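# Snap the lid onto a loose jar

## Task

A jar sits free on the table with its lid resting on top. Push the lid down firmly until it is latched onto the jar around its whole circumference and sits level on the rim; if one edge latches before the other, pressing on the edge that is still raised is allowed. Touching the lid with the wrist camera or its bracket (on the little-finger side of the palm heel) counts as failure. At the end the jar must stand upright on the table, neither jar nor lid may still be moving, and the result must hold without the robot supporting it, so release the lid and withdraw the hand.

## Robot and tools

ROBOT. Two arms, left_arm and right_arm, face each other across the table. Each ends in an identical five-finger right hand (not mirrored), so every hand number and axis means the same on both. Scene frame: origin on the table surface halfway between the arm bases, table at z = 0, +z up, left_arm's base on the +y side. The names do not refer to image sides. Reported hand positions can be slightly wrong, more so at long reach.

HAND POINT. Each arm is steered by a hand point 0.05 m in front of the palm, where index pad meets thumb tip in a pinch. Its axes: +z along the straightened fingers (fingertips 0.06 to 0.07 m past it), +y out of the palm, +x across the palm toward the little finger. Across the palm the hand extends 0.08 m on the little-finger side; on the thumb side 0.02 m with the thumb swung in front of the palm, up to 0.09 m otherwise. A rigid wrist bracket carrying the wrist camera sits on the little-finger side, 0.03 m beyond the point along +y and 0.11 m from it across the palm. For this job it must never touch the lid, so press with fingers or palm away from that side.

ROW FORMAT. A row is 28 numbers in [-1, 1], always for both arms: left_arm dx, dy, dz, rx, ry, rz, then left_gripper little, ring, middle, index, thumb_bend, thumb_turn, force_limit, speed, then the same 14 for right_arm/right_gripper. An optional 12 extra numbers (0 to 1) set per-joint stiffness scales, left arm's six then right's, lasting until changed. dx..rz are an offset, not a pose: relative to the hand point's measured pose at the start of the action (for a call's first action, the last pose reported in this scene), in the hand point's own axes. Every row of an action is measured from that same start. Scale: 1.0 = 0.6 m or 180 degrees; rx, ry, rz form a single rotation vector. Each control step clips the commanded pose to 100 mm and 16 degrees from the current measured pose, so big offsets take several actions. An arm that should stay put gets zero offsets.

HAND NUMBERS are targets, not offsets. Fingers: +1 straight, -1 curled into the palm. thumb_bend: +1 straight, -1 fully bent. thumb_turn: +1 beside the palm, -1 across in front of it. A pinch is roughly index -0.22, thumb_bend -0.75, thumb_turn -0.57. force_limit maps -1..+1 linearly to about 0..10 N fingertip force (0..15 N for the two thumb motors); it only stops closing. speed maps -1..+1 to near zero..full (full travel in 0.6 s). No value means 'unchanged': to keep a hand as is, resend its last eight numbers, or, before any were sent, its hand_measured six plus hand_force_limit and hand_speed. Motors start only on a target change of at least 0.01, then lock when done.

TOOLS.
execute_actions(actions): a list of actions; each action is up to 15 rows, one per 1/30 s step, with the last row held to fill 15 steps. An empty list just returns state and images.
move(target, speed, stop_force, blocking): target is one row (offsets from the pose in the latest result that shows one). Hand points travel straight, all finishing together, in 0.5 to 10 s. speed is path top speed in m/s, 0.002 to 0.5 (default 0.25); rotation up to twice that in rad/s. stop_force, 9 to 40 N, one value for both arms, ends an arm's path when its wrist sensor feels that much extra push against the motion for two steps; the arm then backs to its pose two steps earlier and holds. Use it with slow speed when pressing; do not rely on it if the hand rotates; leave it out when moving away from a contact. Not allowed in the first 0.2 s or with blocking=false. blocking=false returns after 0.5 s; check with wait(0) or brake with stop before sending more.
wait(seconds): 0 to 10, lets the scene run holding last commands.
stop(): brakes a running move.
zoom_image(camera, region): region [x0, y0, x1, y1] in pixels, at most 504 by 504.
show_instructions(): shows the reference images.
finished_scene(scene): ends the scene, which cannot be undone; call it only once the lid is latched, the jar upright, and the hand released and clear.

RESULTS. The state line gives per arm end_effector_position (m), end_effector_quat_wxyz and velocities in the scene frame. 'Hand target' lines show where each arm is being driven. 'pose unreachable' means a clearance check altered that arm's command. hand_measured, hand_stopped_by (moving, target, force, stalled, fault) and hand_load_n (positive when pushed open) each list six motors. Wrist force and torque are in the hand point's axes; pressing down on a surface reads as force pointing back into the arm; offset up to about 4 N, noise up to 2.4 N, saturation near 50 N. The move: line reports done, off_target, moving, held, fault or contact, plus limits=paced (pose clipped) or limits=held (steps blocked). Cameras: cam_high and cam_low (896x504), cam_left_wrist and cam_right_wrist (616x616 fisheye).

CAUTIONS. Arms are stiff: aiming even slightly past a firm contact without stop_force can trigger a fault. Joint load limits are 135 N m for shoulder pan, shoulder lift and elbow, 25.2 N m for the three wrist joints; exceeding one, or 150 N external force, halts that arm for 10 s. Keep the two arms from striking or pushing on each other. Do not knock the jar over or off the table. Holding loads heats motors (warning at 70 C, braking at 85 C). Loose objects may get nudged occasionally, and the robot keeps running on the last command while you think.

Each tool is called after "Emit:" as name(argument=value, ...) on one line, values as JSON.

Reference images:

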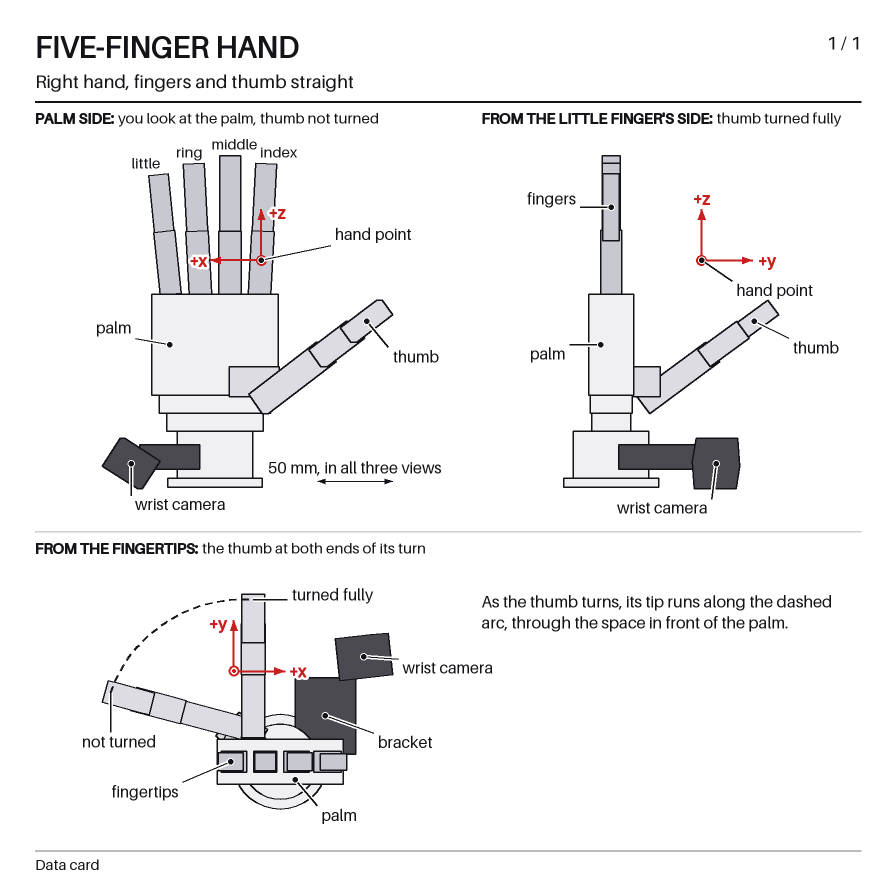

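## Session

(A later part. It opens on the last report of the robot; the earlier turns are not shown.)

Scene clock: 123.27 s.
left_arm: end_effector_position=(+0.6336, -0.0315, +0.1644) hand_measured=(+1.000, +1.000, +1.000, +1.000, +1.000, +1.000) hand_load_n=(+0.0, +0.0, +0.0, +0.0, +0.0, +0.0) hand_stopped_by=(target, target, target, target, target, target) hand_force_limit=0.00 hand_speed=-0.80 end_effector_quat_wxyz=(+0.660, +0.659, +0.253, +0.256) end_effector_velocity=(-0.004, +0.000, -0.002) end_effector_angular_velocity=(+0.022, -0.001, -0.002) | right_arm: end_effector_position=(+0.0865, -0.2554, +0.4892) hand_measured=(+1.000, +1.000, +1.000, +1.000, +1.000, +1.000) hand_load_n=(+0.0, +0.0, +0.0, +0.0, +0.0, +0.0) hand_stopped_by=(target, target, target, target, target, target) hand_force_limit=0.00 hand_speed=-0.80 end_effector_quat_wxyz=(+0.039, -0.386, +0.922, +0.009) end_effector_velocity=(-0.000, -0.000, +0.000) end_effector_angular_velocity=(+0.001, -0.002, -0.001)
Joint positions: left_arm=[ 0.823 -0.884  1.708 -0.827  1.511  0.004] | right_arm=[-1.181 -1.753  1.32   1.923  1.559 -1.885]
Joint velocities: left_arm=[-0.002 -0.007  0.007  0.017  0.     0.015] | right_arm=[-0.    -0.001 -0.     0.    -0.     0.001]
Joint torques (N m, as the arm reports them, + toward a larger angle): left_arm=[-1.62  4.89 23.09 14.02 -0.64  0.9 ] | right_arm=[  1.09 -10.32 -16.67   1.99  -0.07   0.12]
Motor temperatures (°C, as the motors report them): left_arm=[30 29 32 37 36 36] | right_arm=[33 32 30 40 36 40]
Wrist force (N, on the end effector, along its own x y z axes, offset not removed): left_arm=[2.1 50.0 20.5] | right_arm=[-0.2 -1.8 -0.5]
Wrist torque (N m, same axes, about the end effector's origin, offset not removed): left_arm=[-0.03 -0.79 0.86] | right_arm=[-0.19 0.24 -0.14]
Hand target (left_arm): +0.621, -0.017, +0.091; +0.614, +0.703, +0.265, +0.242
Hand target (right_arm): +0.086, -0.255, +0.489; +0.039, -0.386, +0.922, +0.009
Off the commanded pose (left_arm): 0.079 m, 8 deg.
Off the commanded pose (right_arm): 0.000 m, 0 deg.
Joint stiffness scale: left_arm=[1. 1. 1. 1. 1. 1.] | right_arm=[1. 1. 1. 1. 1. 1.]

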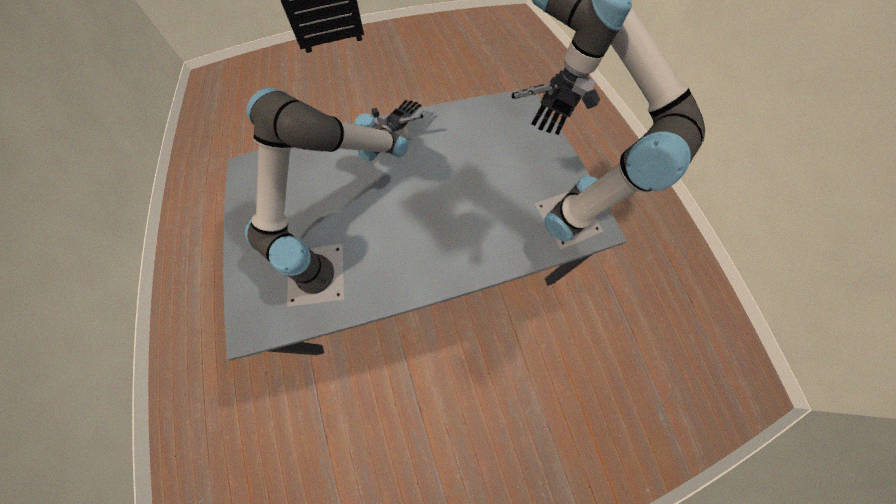

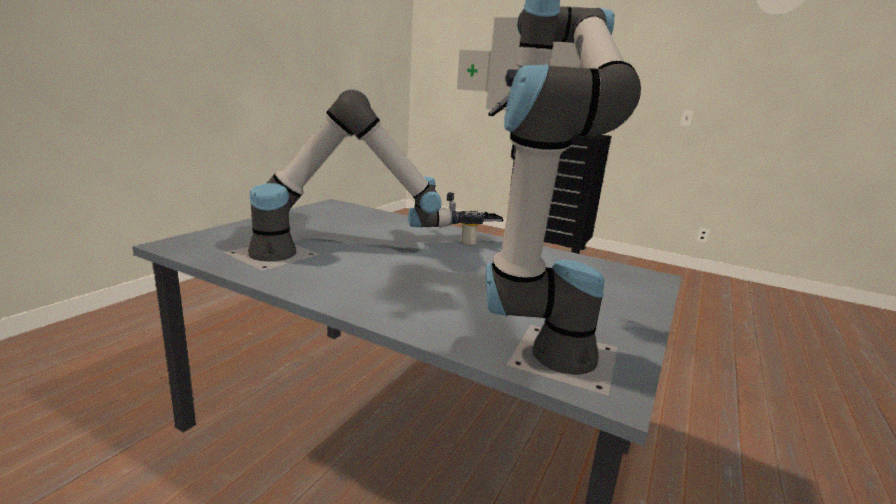

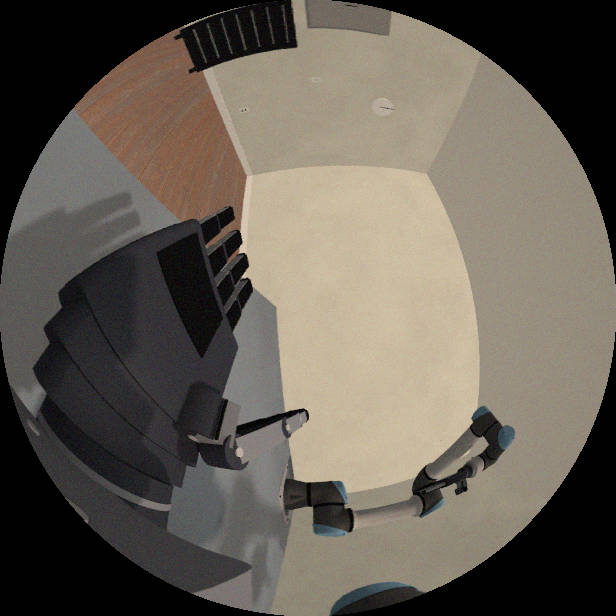

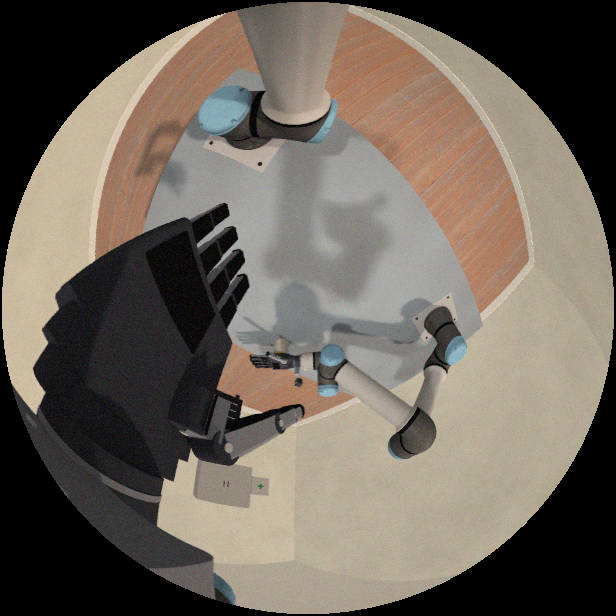

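Emit:
execute_actions(actions=[[[0,-0.118,-0.024,0.040,0,0.002,1,1,1,1,1,1,0,-0.8,0,0,0,0,0,0,1,1,1,1,1,1,0,-0.8],[0,-0.106,-0.021,0.036,0,0.002,1,1,1,1,1,1,0,-0.8,0,0,0,0,0,0,1,1,1,1,1,1,0,-0.8],[0,-0.094,-0.018,0.032,0,0.0017,1,1,1,1,1,1,0,-0.8,0,0,0,0,0,0,1,1,1,1,1,1,0,-0.8],[0,-0.082,-0.0155,0.028,0,0.0015,1,1,1,1,1,1,0,-0.8,0,0,0,0,0,0,1,1,1,1,1,1,0,-0.8],[0,-0.070,-0.013,0.024,0,0.0012,1,1,1,1,1,1,0,-0.8,0,0,0,0,0,0,1,1,1,1,1,1,0,-0.8],[0,-0.058,-0.0105,0.020,0,0.001,1,1,1,1,1,1,0,-0.8,0,0,0,0,0,0,1,1,1,1,1,1,0,-0.8],[0,-0.046,-0.008,0.016,0,0.0008,1,1,1,1,1,1,0,-0.8,0,0,0,0,0,0,1,1,1,1,1,1,0,-0.8],[0,-0.034,-0.006,0.012,0,0.0005,1,1,1,1,1,1,0,-0.8,0,0,0,0,0,0,1,1,1,1,1,1,0,-0.8],[0,-0.024,-0.004,0.0085,0,0.0003,1,1,1,1,1,1,0,-0.8,0,0,0,0,0,0,1,1,1,1,1,1,0,-0.8],[0,-0.015,-0.0027,0.0055,0,0,1,1,1,1,1,1,0,-0.8,0,0,0,0,0,0,1,1,1,1,1,1,0,-0.8]]])

Emit:
wait(seconds=0.4)

Scene clock: 128.23 s.
left_arm: end_effector_position=(+0.6336, -0.0315, +0.1658) hand_measured=(+1.000, +1.000, +1.000, +1.000, +1.000, +1.000) hand_load_n=(+0.0, +0.0, +0.0, +0.0, +0.0, +0.0) hand_stopped_by=(target, target, target, target, target, target) hand_force_limit=0.00 hand_speed=-0.80 end_effector_quat_wxyz=(+0.660, +0.659, +0.253, +0.256) end_effector_velocity=(-0.001, -0.001, +0.002) end_effector_angular_velocity=(-0.004, -0.003, -0.003) | right_arm: end_effector_position=(+0.0865, -0.2554, +0.4892) hand_measured=(+1.000, +1.000, +1.000, +1.000, +1.000, +1.000) hand_load_n=(+0.0, +0.0, +0.0, +0.0, +0.0, +0.0) hand_stopped_by=(target, target, target, target, target, target) hand_force_limit=0.00 hand_speed=-0.80 end_effector_quat_wxyz=(+0.039, -0.386, +0.922, +0.009) end_effector_velocity=(+0.000, +0.000, -0.000) end_effector_angular_velocity=(-0.001, +0.001, -0.000)
Joint positions: left_arm=[ 0.823 -0.886  1.708 -0.825  1.51   0.003] | right_arm=[-1.181 -1.753  1.32   1.923  1.559 -1.885]
Joint velocities: left_arm=[-0.002 -0.001 -0.    -0.004  0.001 -0.   ] | right_arm=[ 0.     0.001 -0.     0.     0.     0.001]
Joint torques (N m, as the arm reports them, + toward a larger angle): left_arm=[ -1.99 -32.67  -8.79   1.3    0.05  -0.09] | right_arm=[  0.52 -10.22 -17.06   2.21   0.17   0.2 ]
Motor temperatures (°C, as the motors report them): left_arm=[30 29 32 37 36 36] | right_arm=[33 32 30 40 36 40]
Wrist force (N, on the end effector, along its own x y z axes, offset not removed): left_arm=[1.6 11.5 4.7] | right_arm=[-2.6 -0.3 1.9]
Wrist torque (N m, same axes, about the end effector's origin, offset not removed): left_arm=[0.35 -0.19 -0.02] | right_arm=[-0.19 0.40 -0.17]
Hand target (left_arm): +0.632, -0.030, +0.155; +0.655, +0.665, +0.255, +0.254
Hand target (right_arm): +0.086, -0.255, +0.489; +0.039, -0.386, +0.922, +0.009
Off the commanded pose (left_arm): 0.010 m, 1 deg.
Off the commanded pose (right_arm): 0.000 m, 0 deg.
Joint stiffness scale: left_arm=[1. 1. 1. 1. 1. 1.] | right_arm=[1. 1. 1. 1. 1. 1.]

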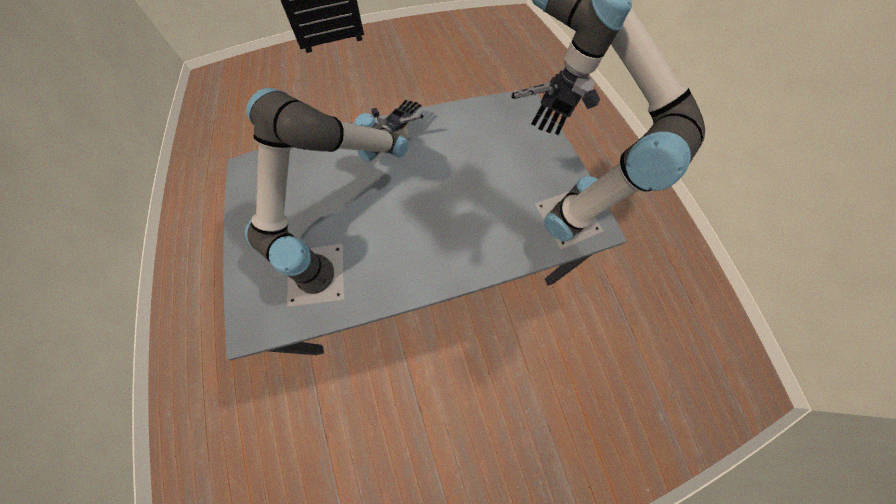

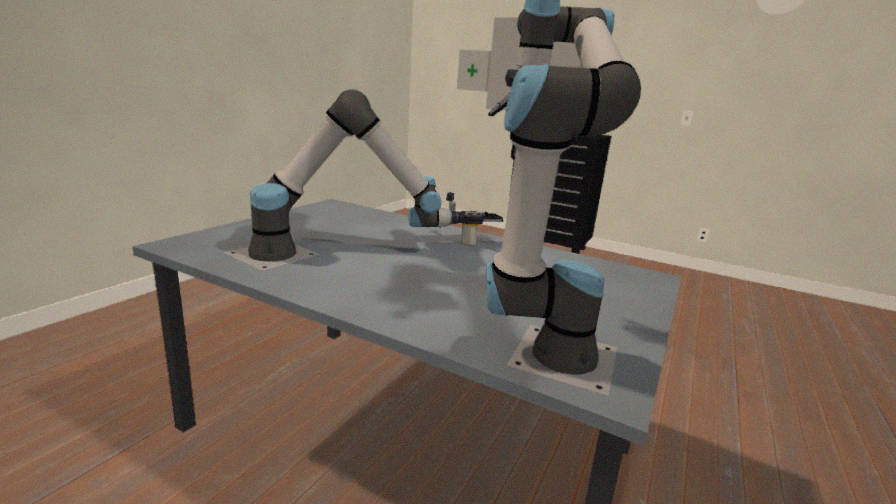

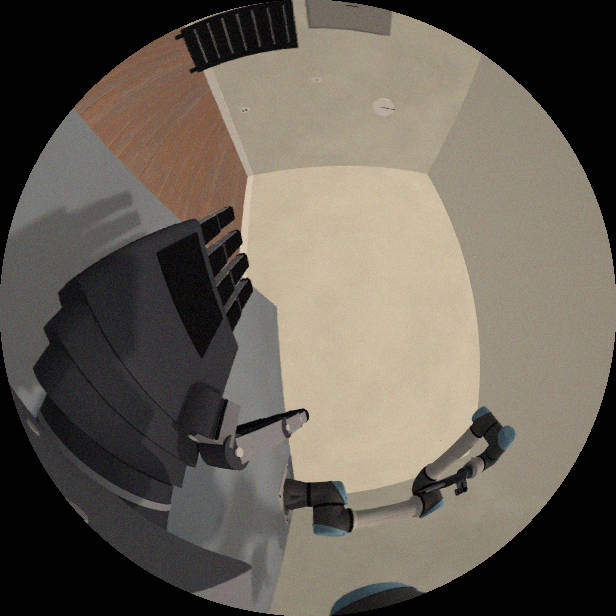

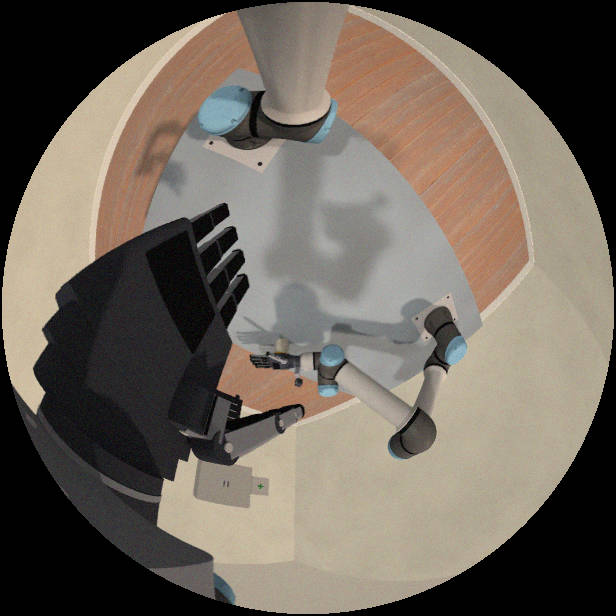

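Scene clock: 128.63 s.
left_arm: end_effector_position=(+0.6336, -0.0315, +0.1659) hand_measured=(+1.000, +1.000, +1.000, +1.000, +1.000, +1.000) hand_load_n=(+0.0, +0.0, +0.0, +0.0, +0.0, +0.0) hand_stopped_by=(target, target, target, target, target, target) hand_force_limit=0.00 hand_speed=-0.80 end_effector_quat_wxyz=(+0.661, +0.659, +0.253, +0.256) end_effector_velocity=(-0.000, -0.001, +0.000) end_effector_angular_velocity=(-0.000, -0.000, -0.001) | right_arm: end_effector_position=(+0.0865, -0.2554, +0.4892) hand_measured=(+1.000, +1.000, +1.000, +1.000, +1.000, +1.000) hand_load_n=(+0.0, +0.0, +0.0, +0.0, +0.0, +0.0) hand_stopped_by=(target, target, target, target, target, target) hand_force_limit=0.00 hand_speed=-0.80 end_effector_quat_wxyz=(+0.039, -0.386, +0.922, +0.009) end_effector_velocity=(-0.000, -0.000, +0.000) end_effector_angular_velocity=(+0.000, -0.000, -0.001)
Joint positions: left_arm=[ 0.823 -0.886  1.708 -0.825  1.51   0.003] | right_arm=[-1.181 -1.753  1.32   1.923  1.559 -1.885]
Joint velocities: left_arm=[-0.001 -0.    -0.    -0.    -0.    -0.   ] | right_arm=[-0.    -0.001 -0.     0.001 -0.     0.001]
Joint torques (N m, as the arm reports them, + toward a larger angle): left_arm=[ -2.31 -33.28 -10.7    0.42   0.15   0.08] | right_arm=[  0.45  -9.7  -16.91   2.07   0.02   0.13]
Motor temperatures (°C, as the motors report them): left_arm=[30 29 32 37 36 36] | right_arm=[33 32 30 40 36 40]
Wrist force (N, on the end effector, along its own x y z axes, offset not removed): left_arm=[-5.3 11.4 2.1] | right_arm=[-1.1 -1.9 -0.2]
Wrist torque (N m, same axes, about the end effector's origin, offset not removed): left_arm=[0.59 0.78 -0.28] | right_arm=[-0.42 0.28 -0.08]
Hand target (left_arm): +0.632, -0.030, +0.155; +0.655, +0.665, +0.255, +0.254
Hand target (right_arm): +0.086, -0.255, +0.489; +0.039, -0.386, +0.922, +0.009
Off the commanded pose (left_arm): 0.011 m, 1 deg.
Off the commanded pose (right_arm): 0.000 m, 0 deg.
Joint stiffness scale: left_arm=[1. 1. 1. 1. 1. 1.] | right_arm=[1. 1. 1. 1. 1. 1.]
wait: 0.40 s; at rest by 0.17 s

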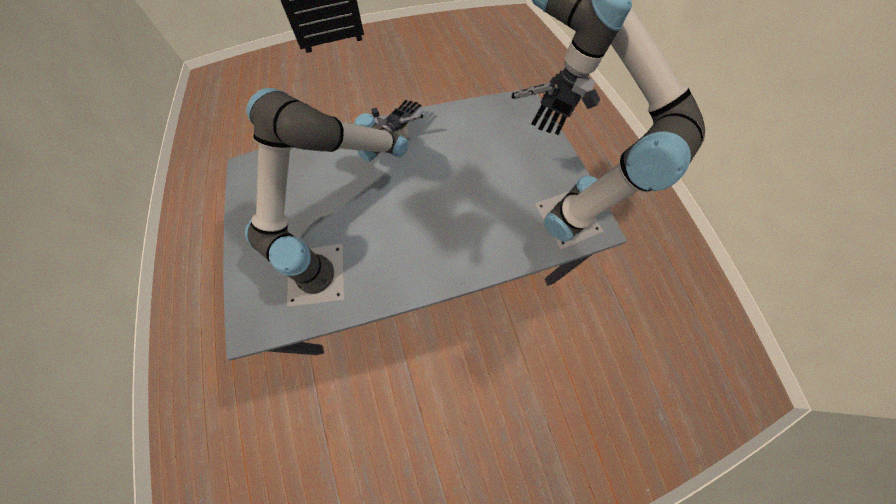

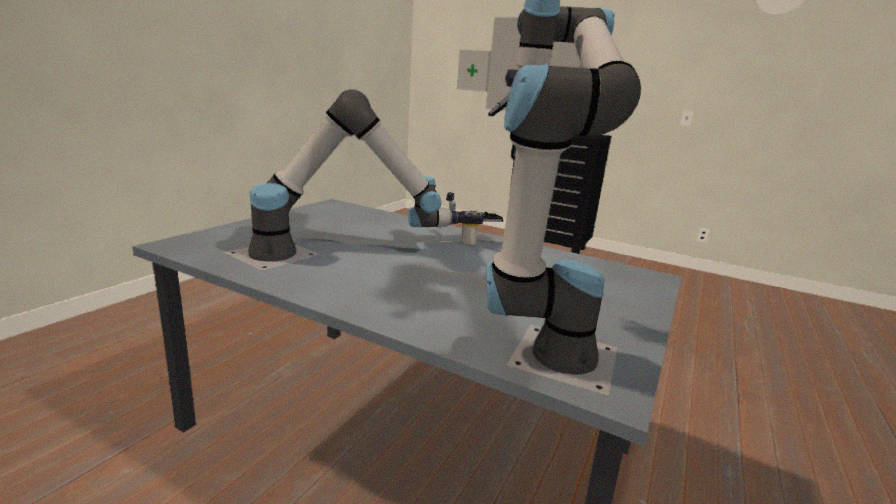

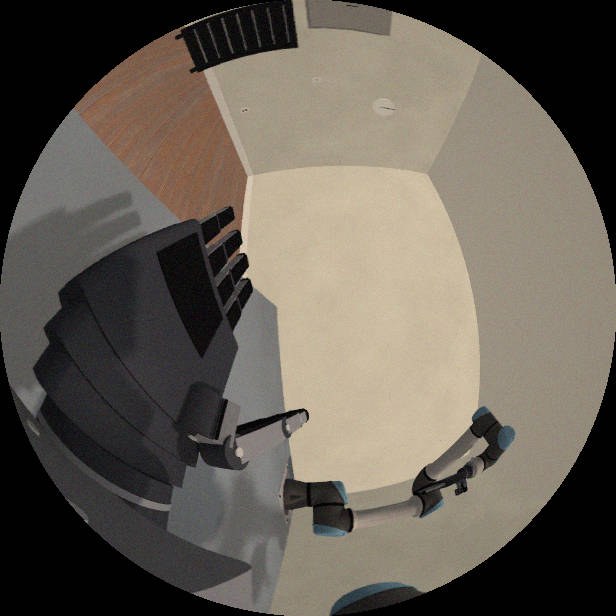

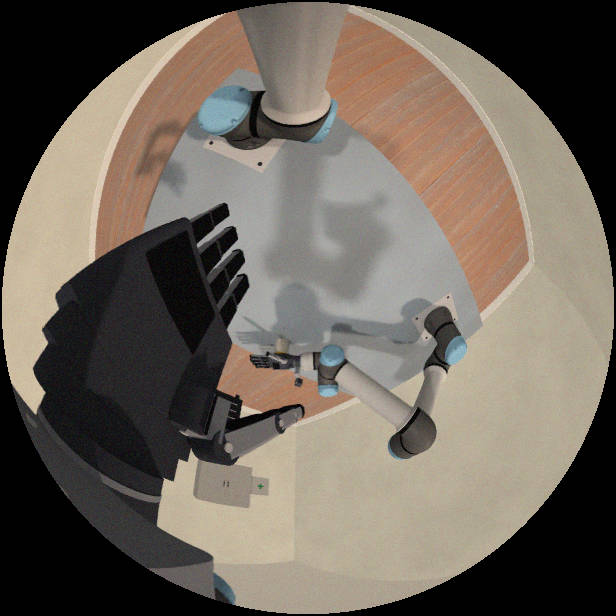

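Emit:
move(target=[0,0.09,0,0,0,0,1,1,1,1,1,1,0,-0.8,0,0,0,0,0,0,1,1,1,1,1,1,0,-0.8], speed=0.2)

Emit:
zoom_image(camera="cam_low", region=[430, 200, 510, 260])

Scene clock: 134.30 s.
left_arm: end_effector_position=(+0.6332, -0.0310, +0.2197) hand_measured=(+1.000, +1.000, +1.000, +1.000, +1.000, +1.000) hand_load_n=(+0.0, +0.0, +0.0, +0.0, +0.0, +0.0) hand_stopped_by=(target, target, target, target, target, target) hand_force_limit=0.00 hand_speed=-0.80 end_effector_quat_wxyz=(+0.661, +0.658, +0.253, +0.256) end_effector_velocity=(-0.001, +0.001, -0.006) end_effector_angular_velocity=(+0.019, +0.015, -0.000) | right_arm: end_effector_position=(+0.0865, -0.2554, +0.4892) hand_measured=(+1.000, +1.000, +1.000, +1.000, +1.000, +1.000) hand_load_n=(+0.0, +0.0, +0.0, +0.0, +0.0, +0.0) hand_stopped_by=(target, target, target, target, target, target) hand_force_limit=0.00 hand_speed=-0.80 end_effector_quat_wxyz=(+0.039, -0.386, +0.922, +0.009) end_effector_velocity=(-0.000, -0.000, +0.001) end_effector_angular_velocity=(+0.002, -0.003, -0.000)
Joint positions: left_arm=[ 0.823 -0.976  1.688 -0.718  1.51   0.003] | right_arm=[-1.181 -1.753  1.32   1.923  1.559 -1.885]
Joint velocities: left_arm=[-0.001 -0.001  0.001  0.024 -0.     0.   ] | right_arm=[ 0.    -0.002 -0.001 -0.001  0.     0.   ]
Joint torques (N m, as the arm reports them, + toward a larger angle): left_arm=[ -2.82 -38.61 -17.43  -1.08  -0.47   0.17] | right_arm=[  0.99  -9.89 -16.78   2.08  -0.03   0.27]
Motor temperatures (°C, as the motors report them): left_arm=[30 29 32 37 36 36] | right_arm=[33 32 30 40 36 40]
Wrist force (N, on the end effector, along its own x y z axes, offset not removed): left_arm=[1.5 -2.4 -0.2] | right_arm=[-2.1 -1.9 -0.2]
Wrist torque (N m, same axes, about the end effector's origin, offset not removed): left_arm=[-0.28 -0.39 -0.26] | right_arm=[-0.43 0.39 -0.17]
Hand target (left_arm): +0.633, -0.032, +0.220; +0.661, +0.659, +0.253, +0.256
Hand target (right_arm): +0.086, -0.255, +0.489; +0.039, -0.386, +0.922, +0.009
Off the commanded pose (left_arm): 0.001 m, 0 deg.
Off the commanded pose (right_arm): 0.000 m, 0 deg.
Joint stiffness scale: left_arm=[1. 1. 1. 1. 1. 1.] | right_arm=[1. 1. 1. 1. 1. 1.]
move: done

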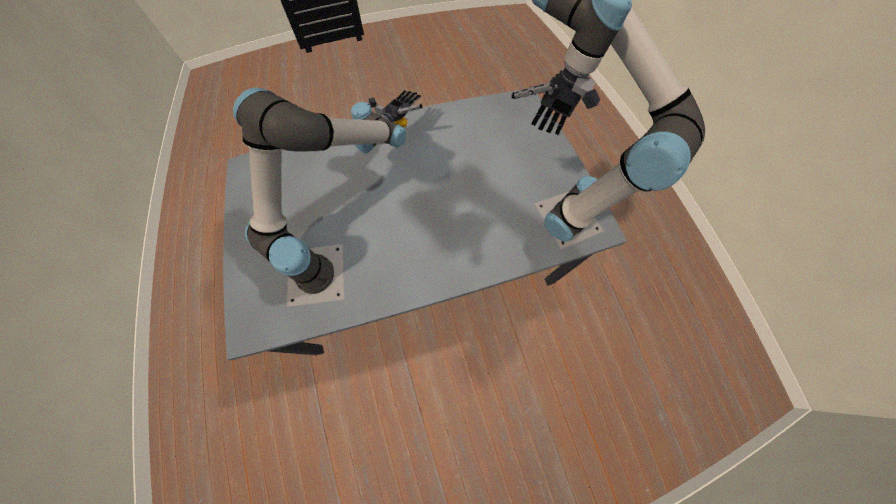

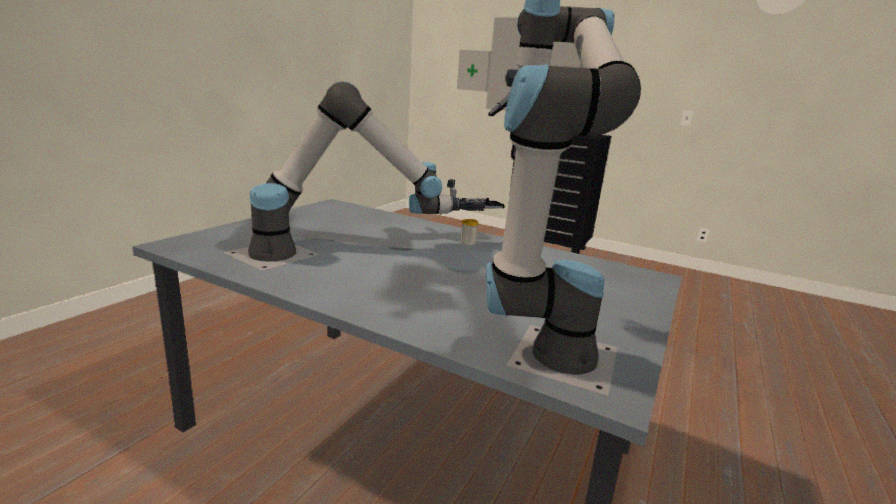

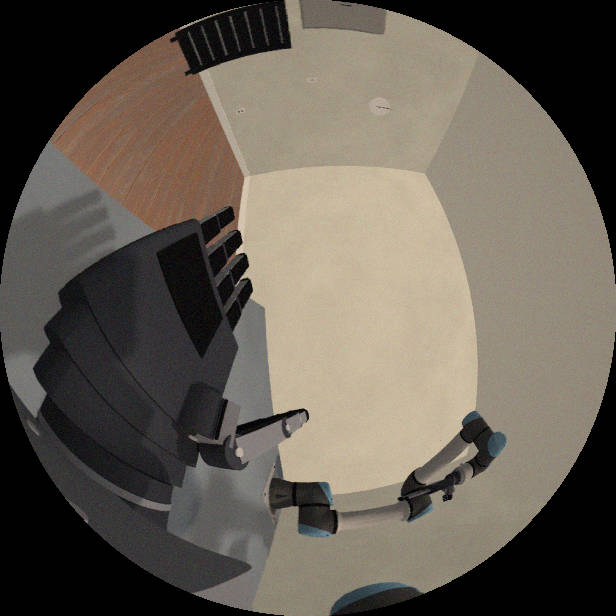

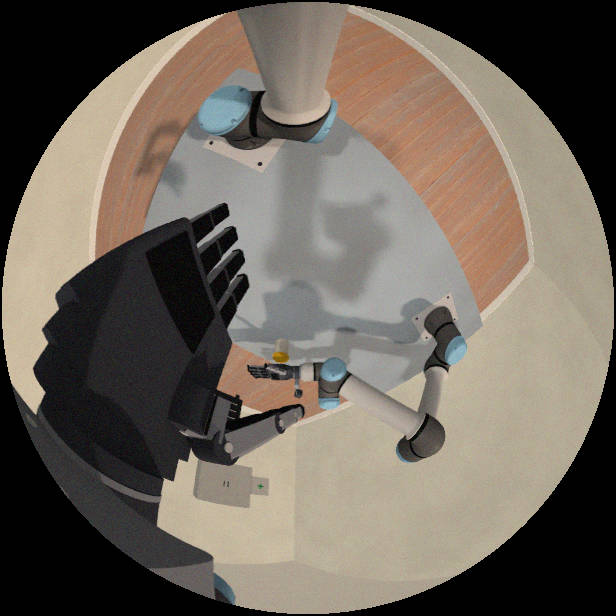

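Region (430, 200, 510, 260) of cam_low's 896x504 image, scaled by 6.300, with more detail than that image has; it fills the top 378 rows of this view, and the rest is white.

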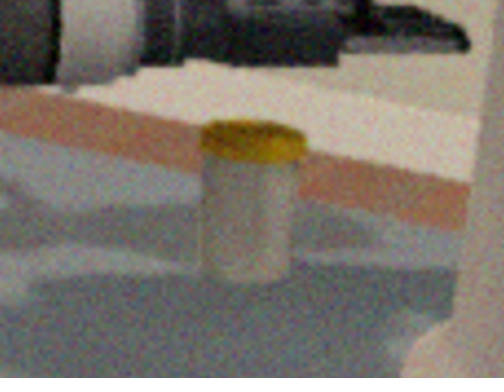

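Emit:
zoom_image(camera="cam_low", region=[455, 212, 485, 250])

Emit:
zoom_image(camera="cam_right_wrist", region=[260, 330, 305, 370])

Region (455, 212, 485, 250) of cam_low's 896x504 image, scaled by 13.263, with more detail than that image has; it fills the left 398 columns of this view, and the rest is white.

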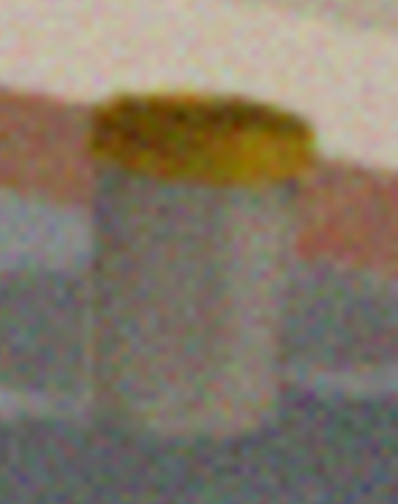

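Region (260, 330, 305, 370) of cam_right_wrist's 616x616 image, scaled by 11.200, with more detail than that image has.

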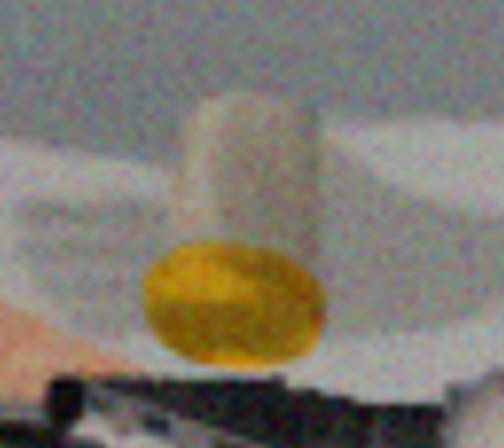

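Emit:
move(target=[0,0.12,-0.08,0,0,0,1,1,1,1,1,1,0,-0.8,0,0,0,0,0,0,1,1,1,1,1,1,0,-0.8], speed=0.3)

Emit:
zoom_image(camera="cam_low", region=[430, 200, 510, 260])

Scene clock: 141.73 s.
left_arm: end_effector_position=(+0.6018, +0.0049, +0.2921) hand_measured=(+1.000, +1.000, +1.000, +1.000, +1.000, +1.000) hand_load_n=(+0.0, +0.0, +0.0, +0.0, +0.0, +0.0) hand_stopped_by=(target, target, target, target, target, target) hand_force_limit=0.00 hand_speed=-0.80 end_effector_quat_wxyz=(+0.662, +0.658, +0.253, +0.256) end_effector_velocity=(+0.000, +0.000, -0.001) end_effector_angular_velocity=(+0.002, +0.002, +0.001) | right_arm: end_effector_position=(+0.0865, -0.2554, +0.4892) hand_measured=(+1.000, +1.000, +1.000, +1.000, +1.000, +1.000) hand_load_n=(+0.0, +0.0, +0.0, +0.0, +0.0, +0.0) hand_stopped_by=(target, target, target, target, target, target) hand_force_limit=0.00 hand_speed=-0.80 end_effector_quat_wxyz=(+0.039, -0.386, +0.922, +0.009) end_effector_velocity=(+0.000, -0.000, -0.000) end_effector_angular_velocity=(-0.000, +0.001, -0.001)
Joint positions: left_arm=[ 0.818 -1.172  1.781 -0.616  1.505  0.003] | right_arm=[-1.181 -1.753  1.32   1.923  1.559 -1.885]
Joint velocities: left_arm=[ 0.    -0.    -0.     0.004 -0.001 -0.   ] | right_arm=[-0.     0.     0.001 -0.    -0.     0.   ]
Joint torques (N m, as the arm reports them, + toward a larger angle): left_arm=[ -3.52 -34.67 -15.22  -1.12  -0.71   0.16] | right_arm=[  0.55  -9.68 -16.62   2.04   0.05   0.16]
Motor temperatures (°C, as the motors report them): left_arm=[30 29 32 37 36 36] | right_arm=[33 32 30 40 36 40]
Wrist force (N, on the end effector, along its own x y z axes, offset not removed): left_arm=[2.4 0.3 0.7] | right_arm=[-1.3 -2.0 2.6]
Wrist torque (N m, same axes, about the end effector's origin, offset not removed): left_arm=[0.18 -0.32 0.01] | right_arm=[-0.48 0.30 0.00]
Hand target (left_arm): +0.601, +0.005, +0.292; +0.661, +0.658, +0.253, +0.256
Hand target (right_arm): +0.086, -0.255, +0.489; +0.039, -0.386, +0.922, +0.009
Off the commanded pose (left_arm): 0.001 m, 0 deg.
Off the commanded pose (right_arm): 0.000 m, 0 deg.
Joint stiffness scale: left_arm=[1. 1. 1. 1. 1. 1.] | right_arm=[1. 1. 1. 1. 1. 1.]
move: done

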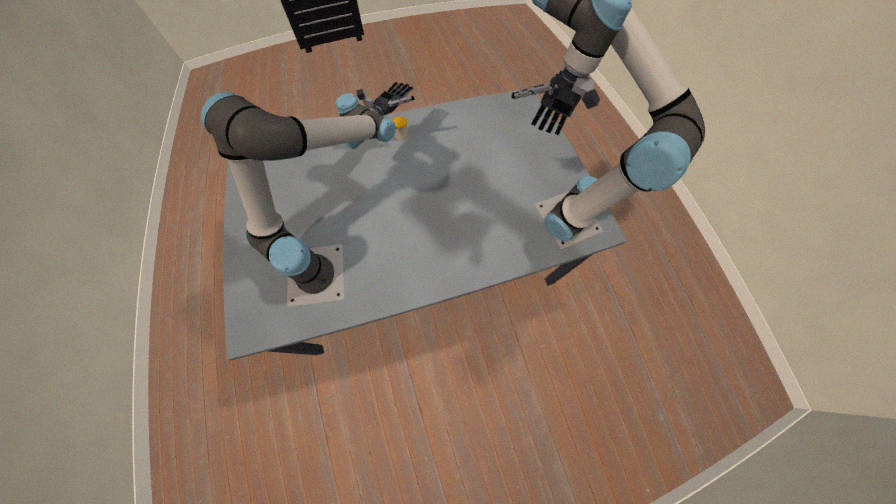

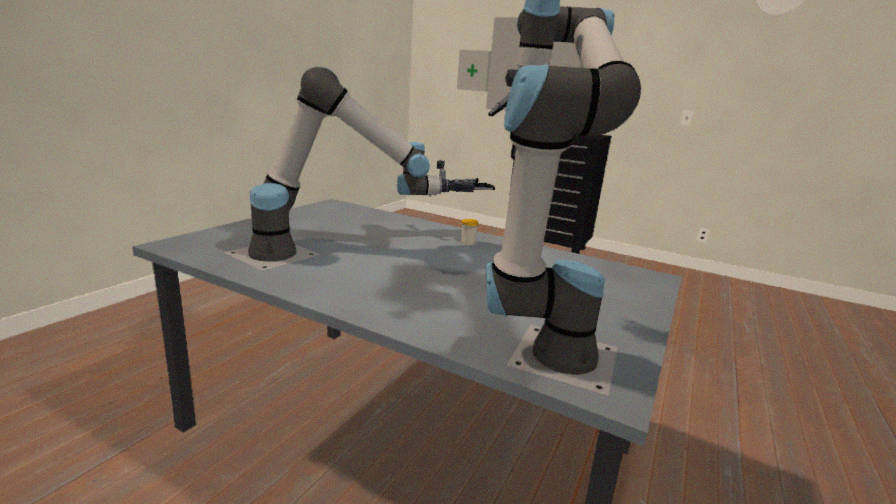

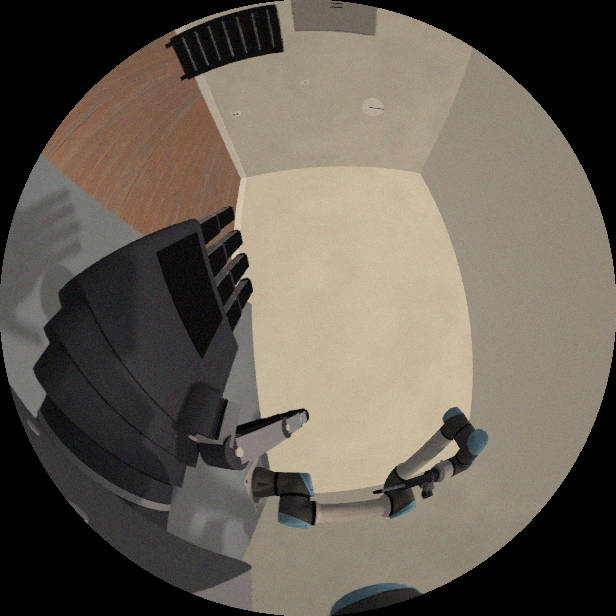

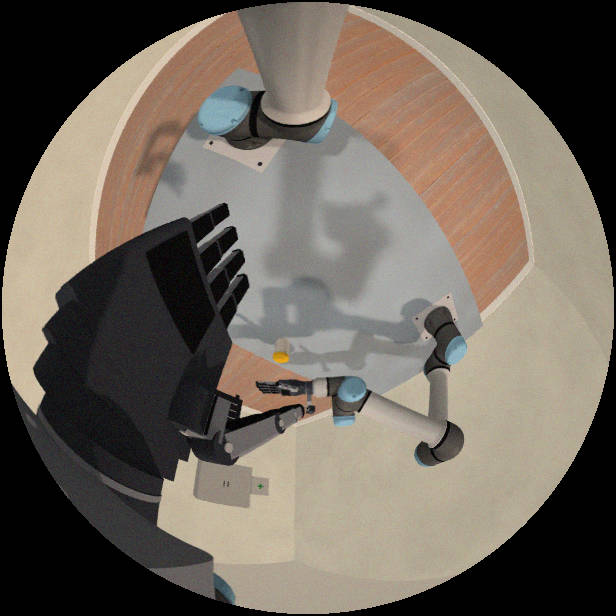

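Region (430, 200, 510, 260) of cam_low's 896x504 image, scaled by 6.300, with more detail than that image has; it fills the top 378 rows of this view, and the rest is white.

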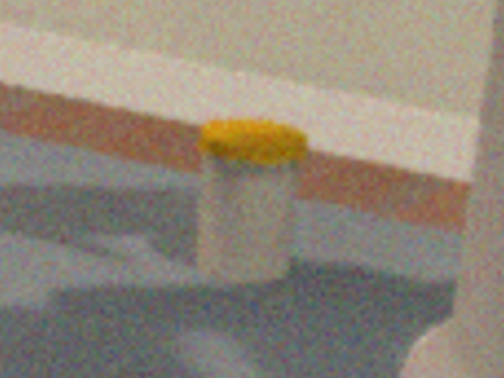

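Emit:
execute_actions(actions=[])

Scene clock: 146.63 s.
left_arm: end_effector_position=(+0.6018, +0.0049, +0.2920) hand_measured=(+1.000, +1.000, +1.000, +1.000, +1.000, +1.000) hand_load_n=(+0.0, +0.0, +0.0, +0.0, +0.0, +0.0) hand_stopped_by=(target, target, target, target, target, target) hand_force_limit=0.00 hand_speed=-0.80 end_effector_quat_wxyz=(+0.662, +0.658, +0.253, +0.256) end_effector_velocity=(+0.000, +0.000, -0.000) end_effector_angular_velocity=(+0.000, +0.000, +0.001) | right_arm: end_effector_position=(+0.0865, -0.2554, +0.4892) hand_measured=(+1.000, +1.000, +1.000, +1.000, +1.000, +1.000) hand_load_n=(+0.0, +0.0, +0.0, +0.0, +0.0, +0.0) hand_stopped_by=(target, target, target, target, target, target) hand_force_limit=0.00 hand_speed=-0.80 end_effector_quat_wxyz=(+0.039, -0.386, +0.922, +0.009) end_effector_velocity=(+0.000, -0.000, +0.000) end_effector_angular_velocity=(+0.000, -0.000, -0.002)
Joint positions: left_arm=[ 0.818 -1.172  1.781 -0.615  1.505  0.003] | right_arm=[-1.181 -1.753  1.32   1.923  1.559 -1.885]
Joint velocities: left_arm=[ 0.001  0.001 -0.    -0.     0.    -0.   ] | right_arm=[-0.001 -0.001 -0.001  0.001  0.     0.001]
Joint torques (N m, as the arm reports them, + toward a larger angle): left_arm=[ -3.64 -34.42 -14.98  -1.24  -0.62   0.21] | right_arm=[  0.95  -9.98 -17.68   2.12  -0.05   0.12]
Motor temperatures (°C, as the motors report them): left_arm=[30 29 32 37 36 36] | right_arm=[33 32 30 40 36 40]
Wrist force (N, on the end effector, along its own x y z axes, offset not removed): left_arm=[-3.7 -3.5 -1.4] | right_arm=[-1.7 -0.4 0.5]
Wrist torque (N m, same axes, about the end effector's origin, offset not removed): left_arm=[-0.45 0.65 -0.71] | right_arm=[-0.24 0.30 0.01]
Hand target (left_arm): +0.601, +0.005, +0.292; +0.661, +0.658, +0.253, +0.256
Hand target (right_arm): +0.086, -0.255, +0.489; +0.039, -0.386, +0.922, +0.009
Off the commanded pose (left_arm): 0.001 m, 0 deg.
Off the commanded pose (right_arm): 0.000 m, 0 deg.
Joint stiffness scale: left_arm=[1. 1. 1. 1. 1. 1.] | right_arm=[1. 1. 1. 1. 1. 1.]

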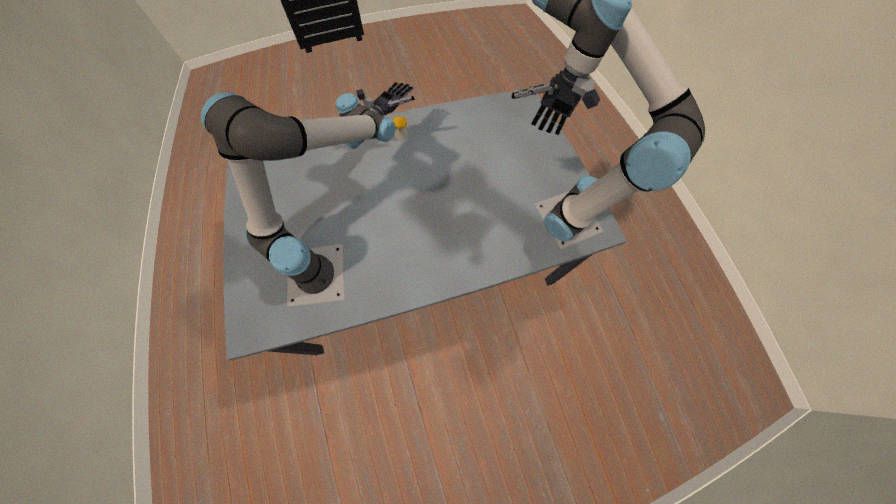

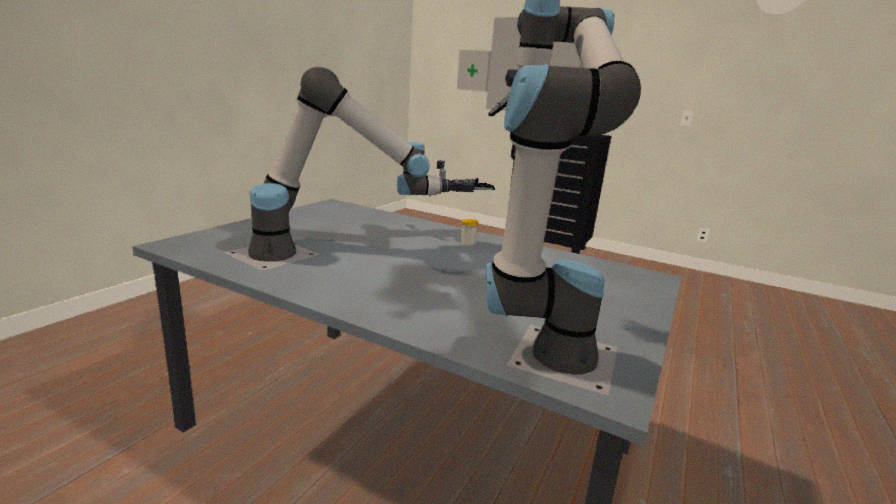

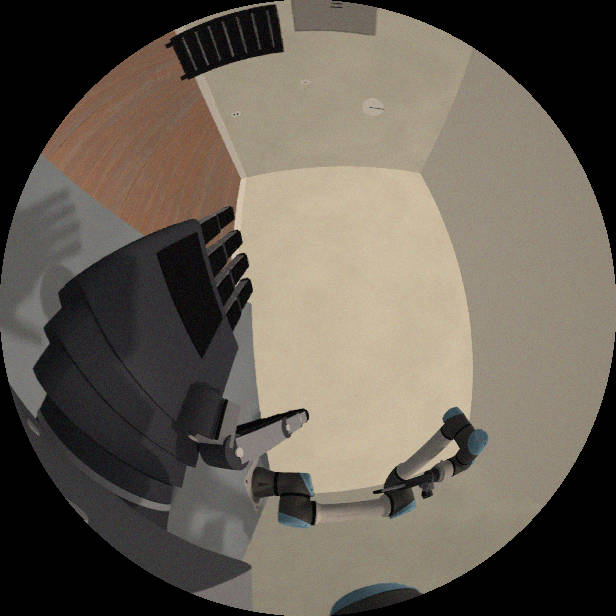

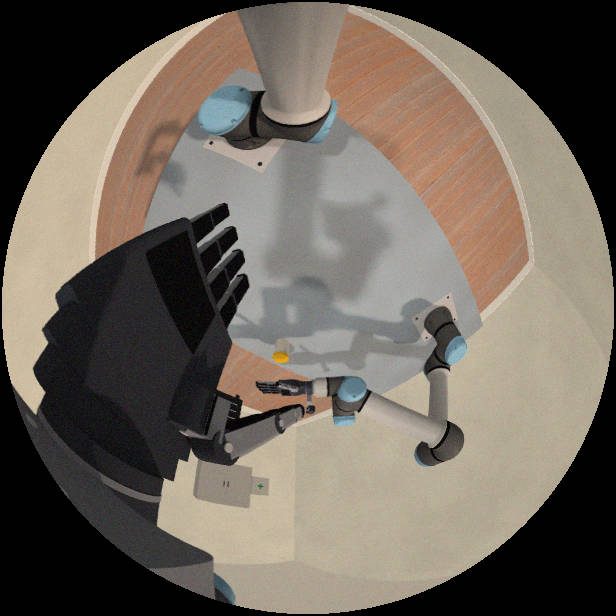

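Emit:
zoom_image(camera="cam_low", region=[440, 205, 500, 255])

Region (440, 205, 500, 255) of cam_low's 896x504 image, scaled by 8.400, with more detail than that image has.

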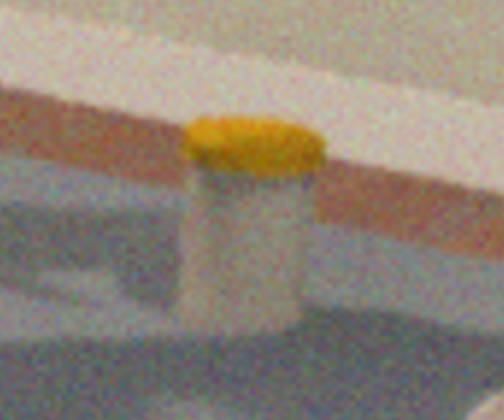

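Emit:
finished_scene(scene=1)

The scene is finished: the task was done.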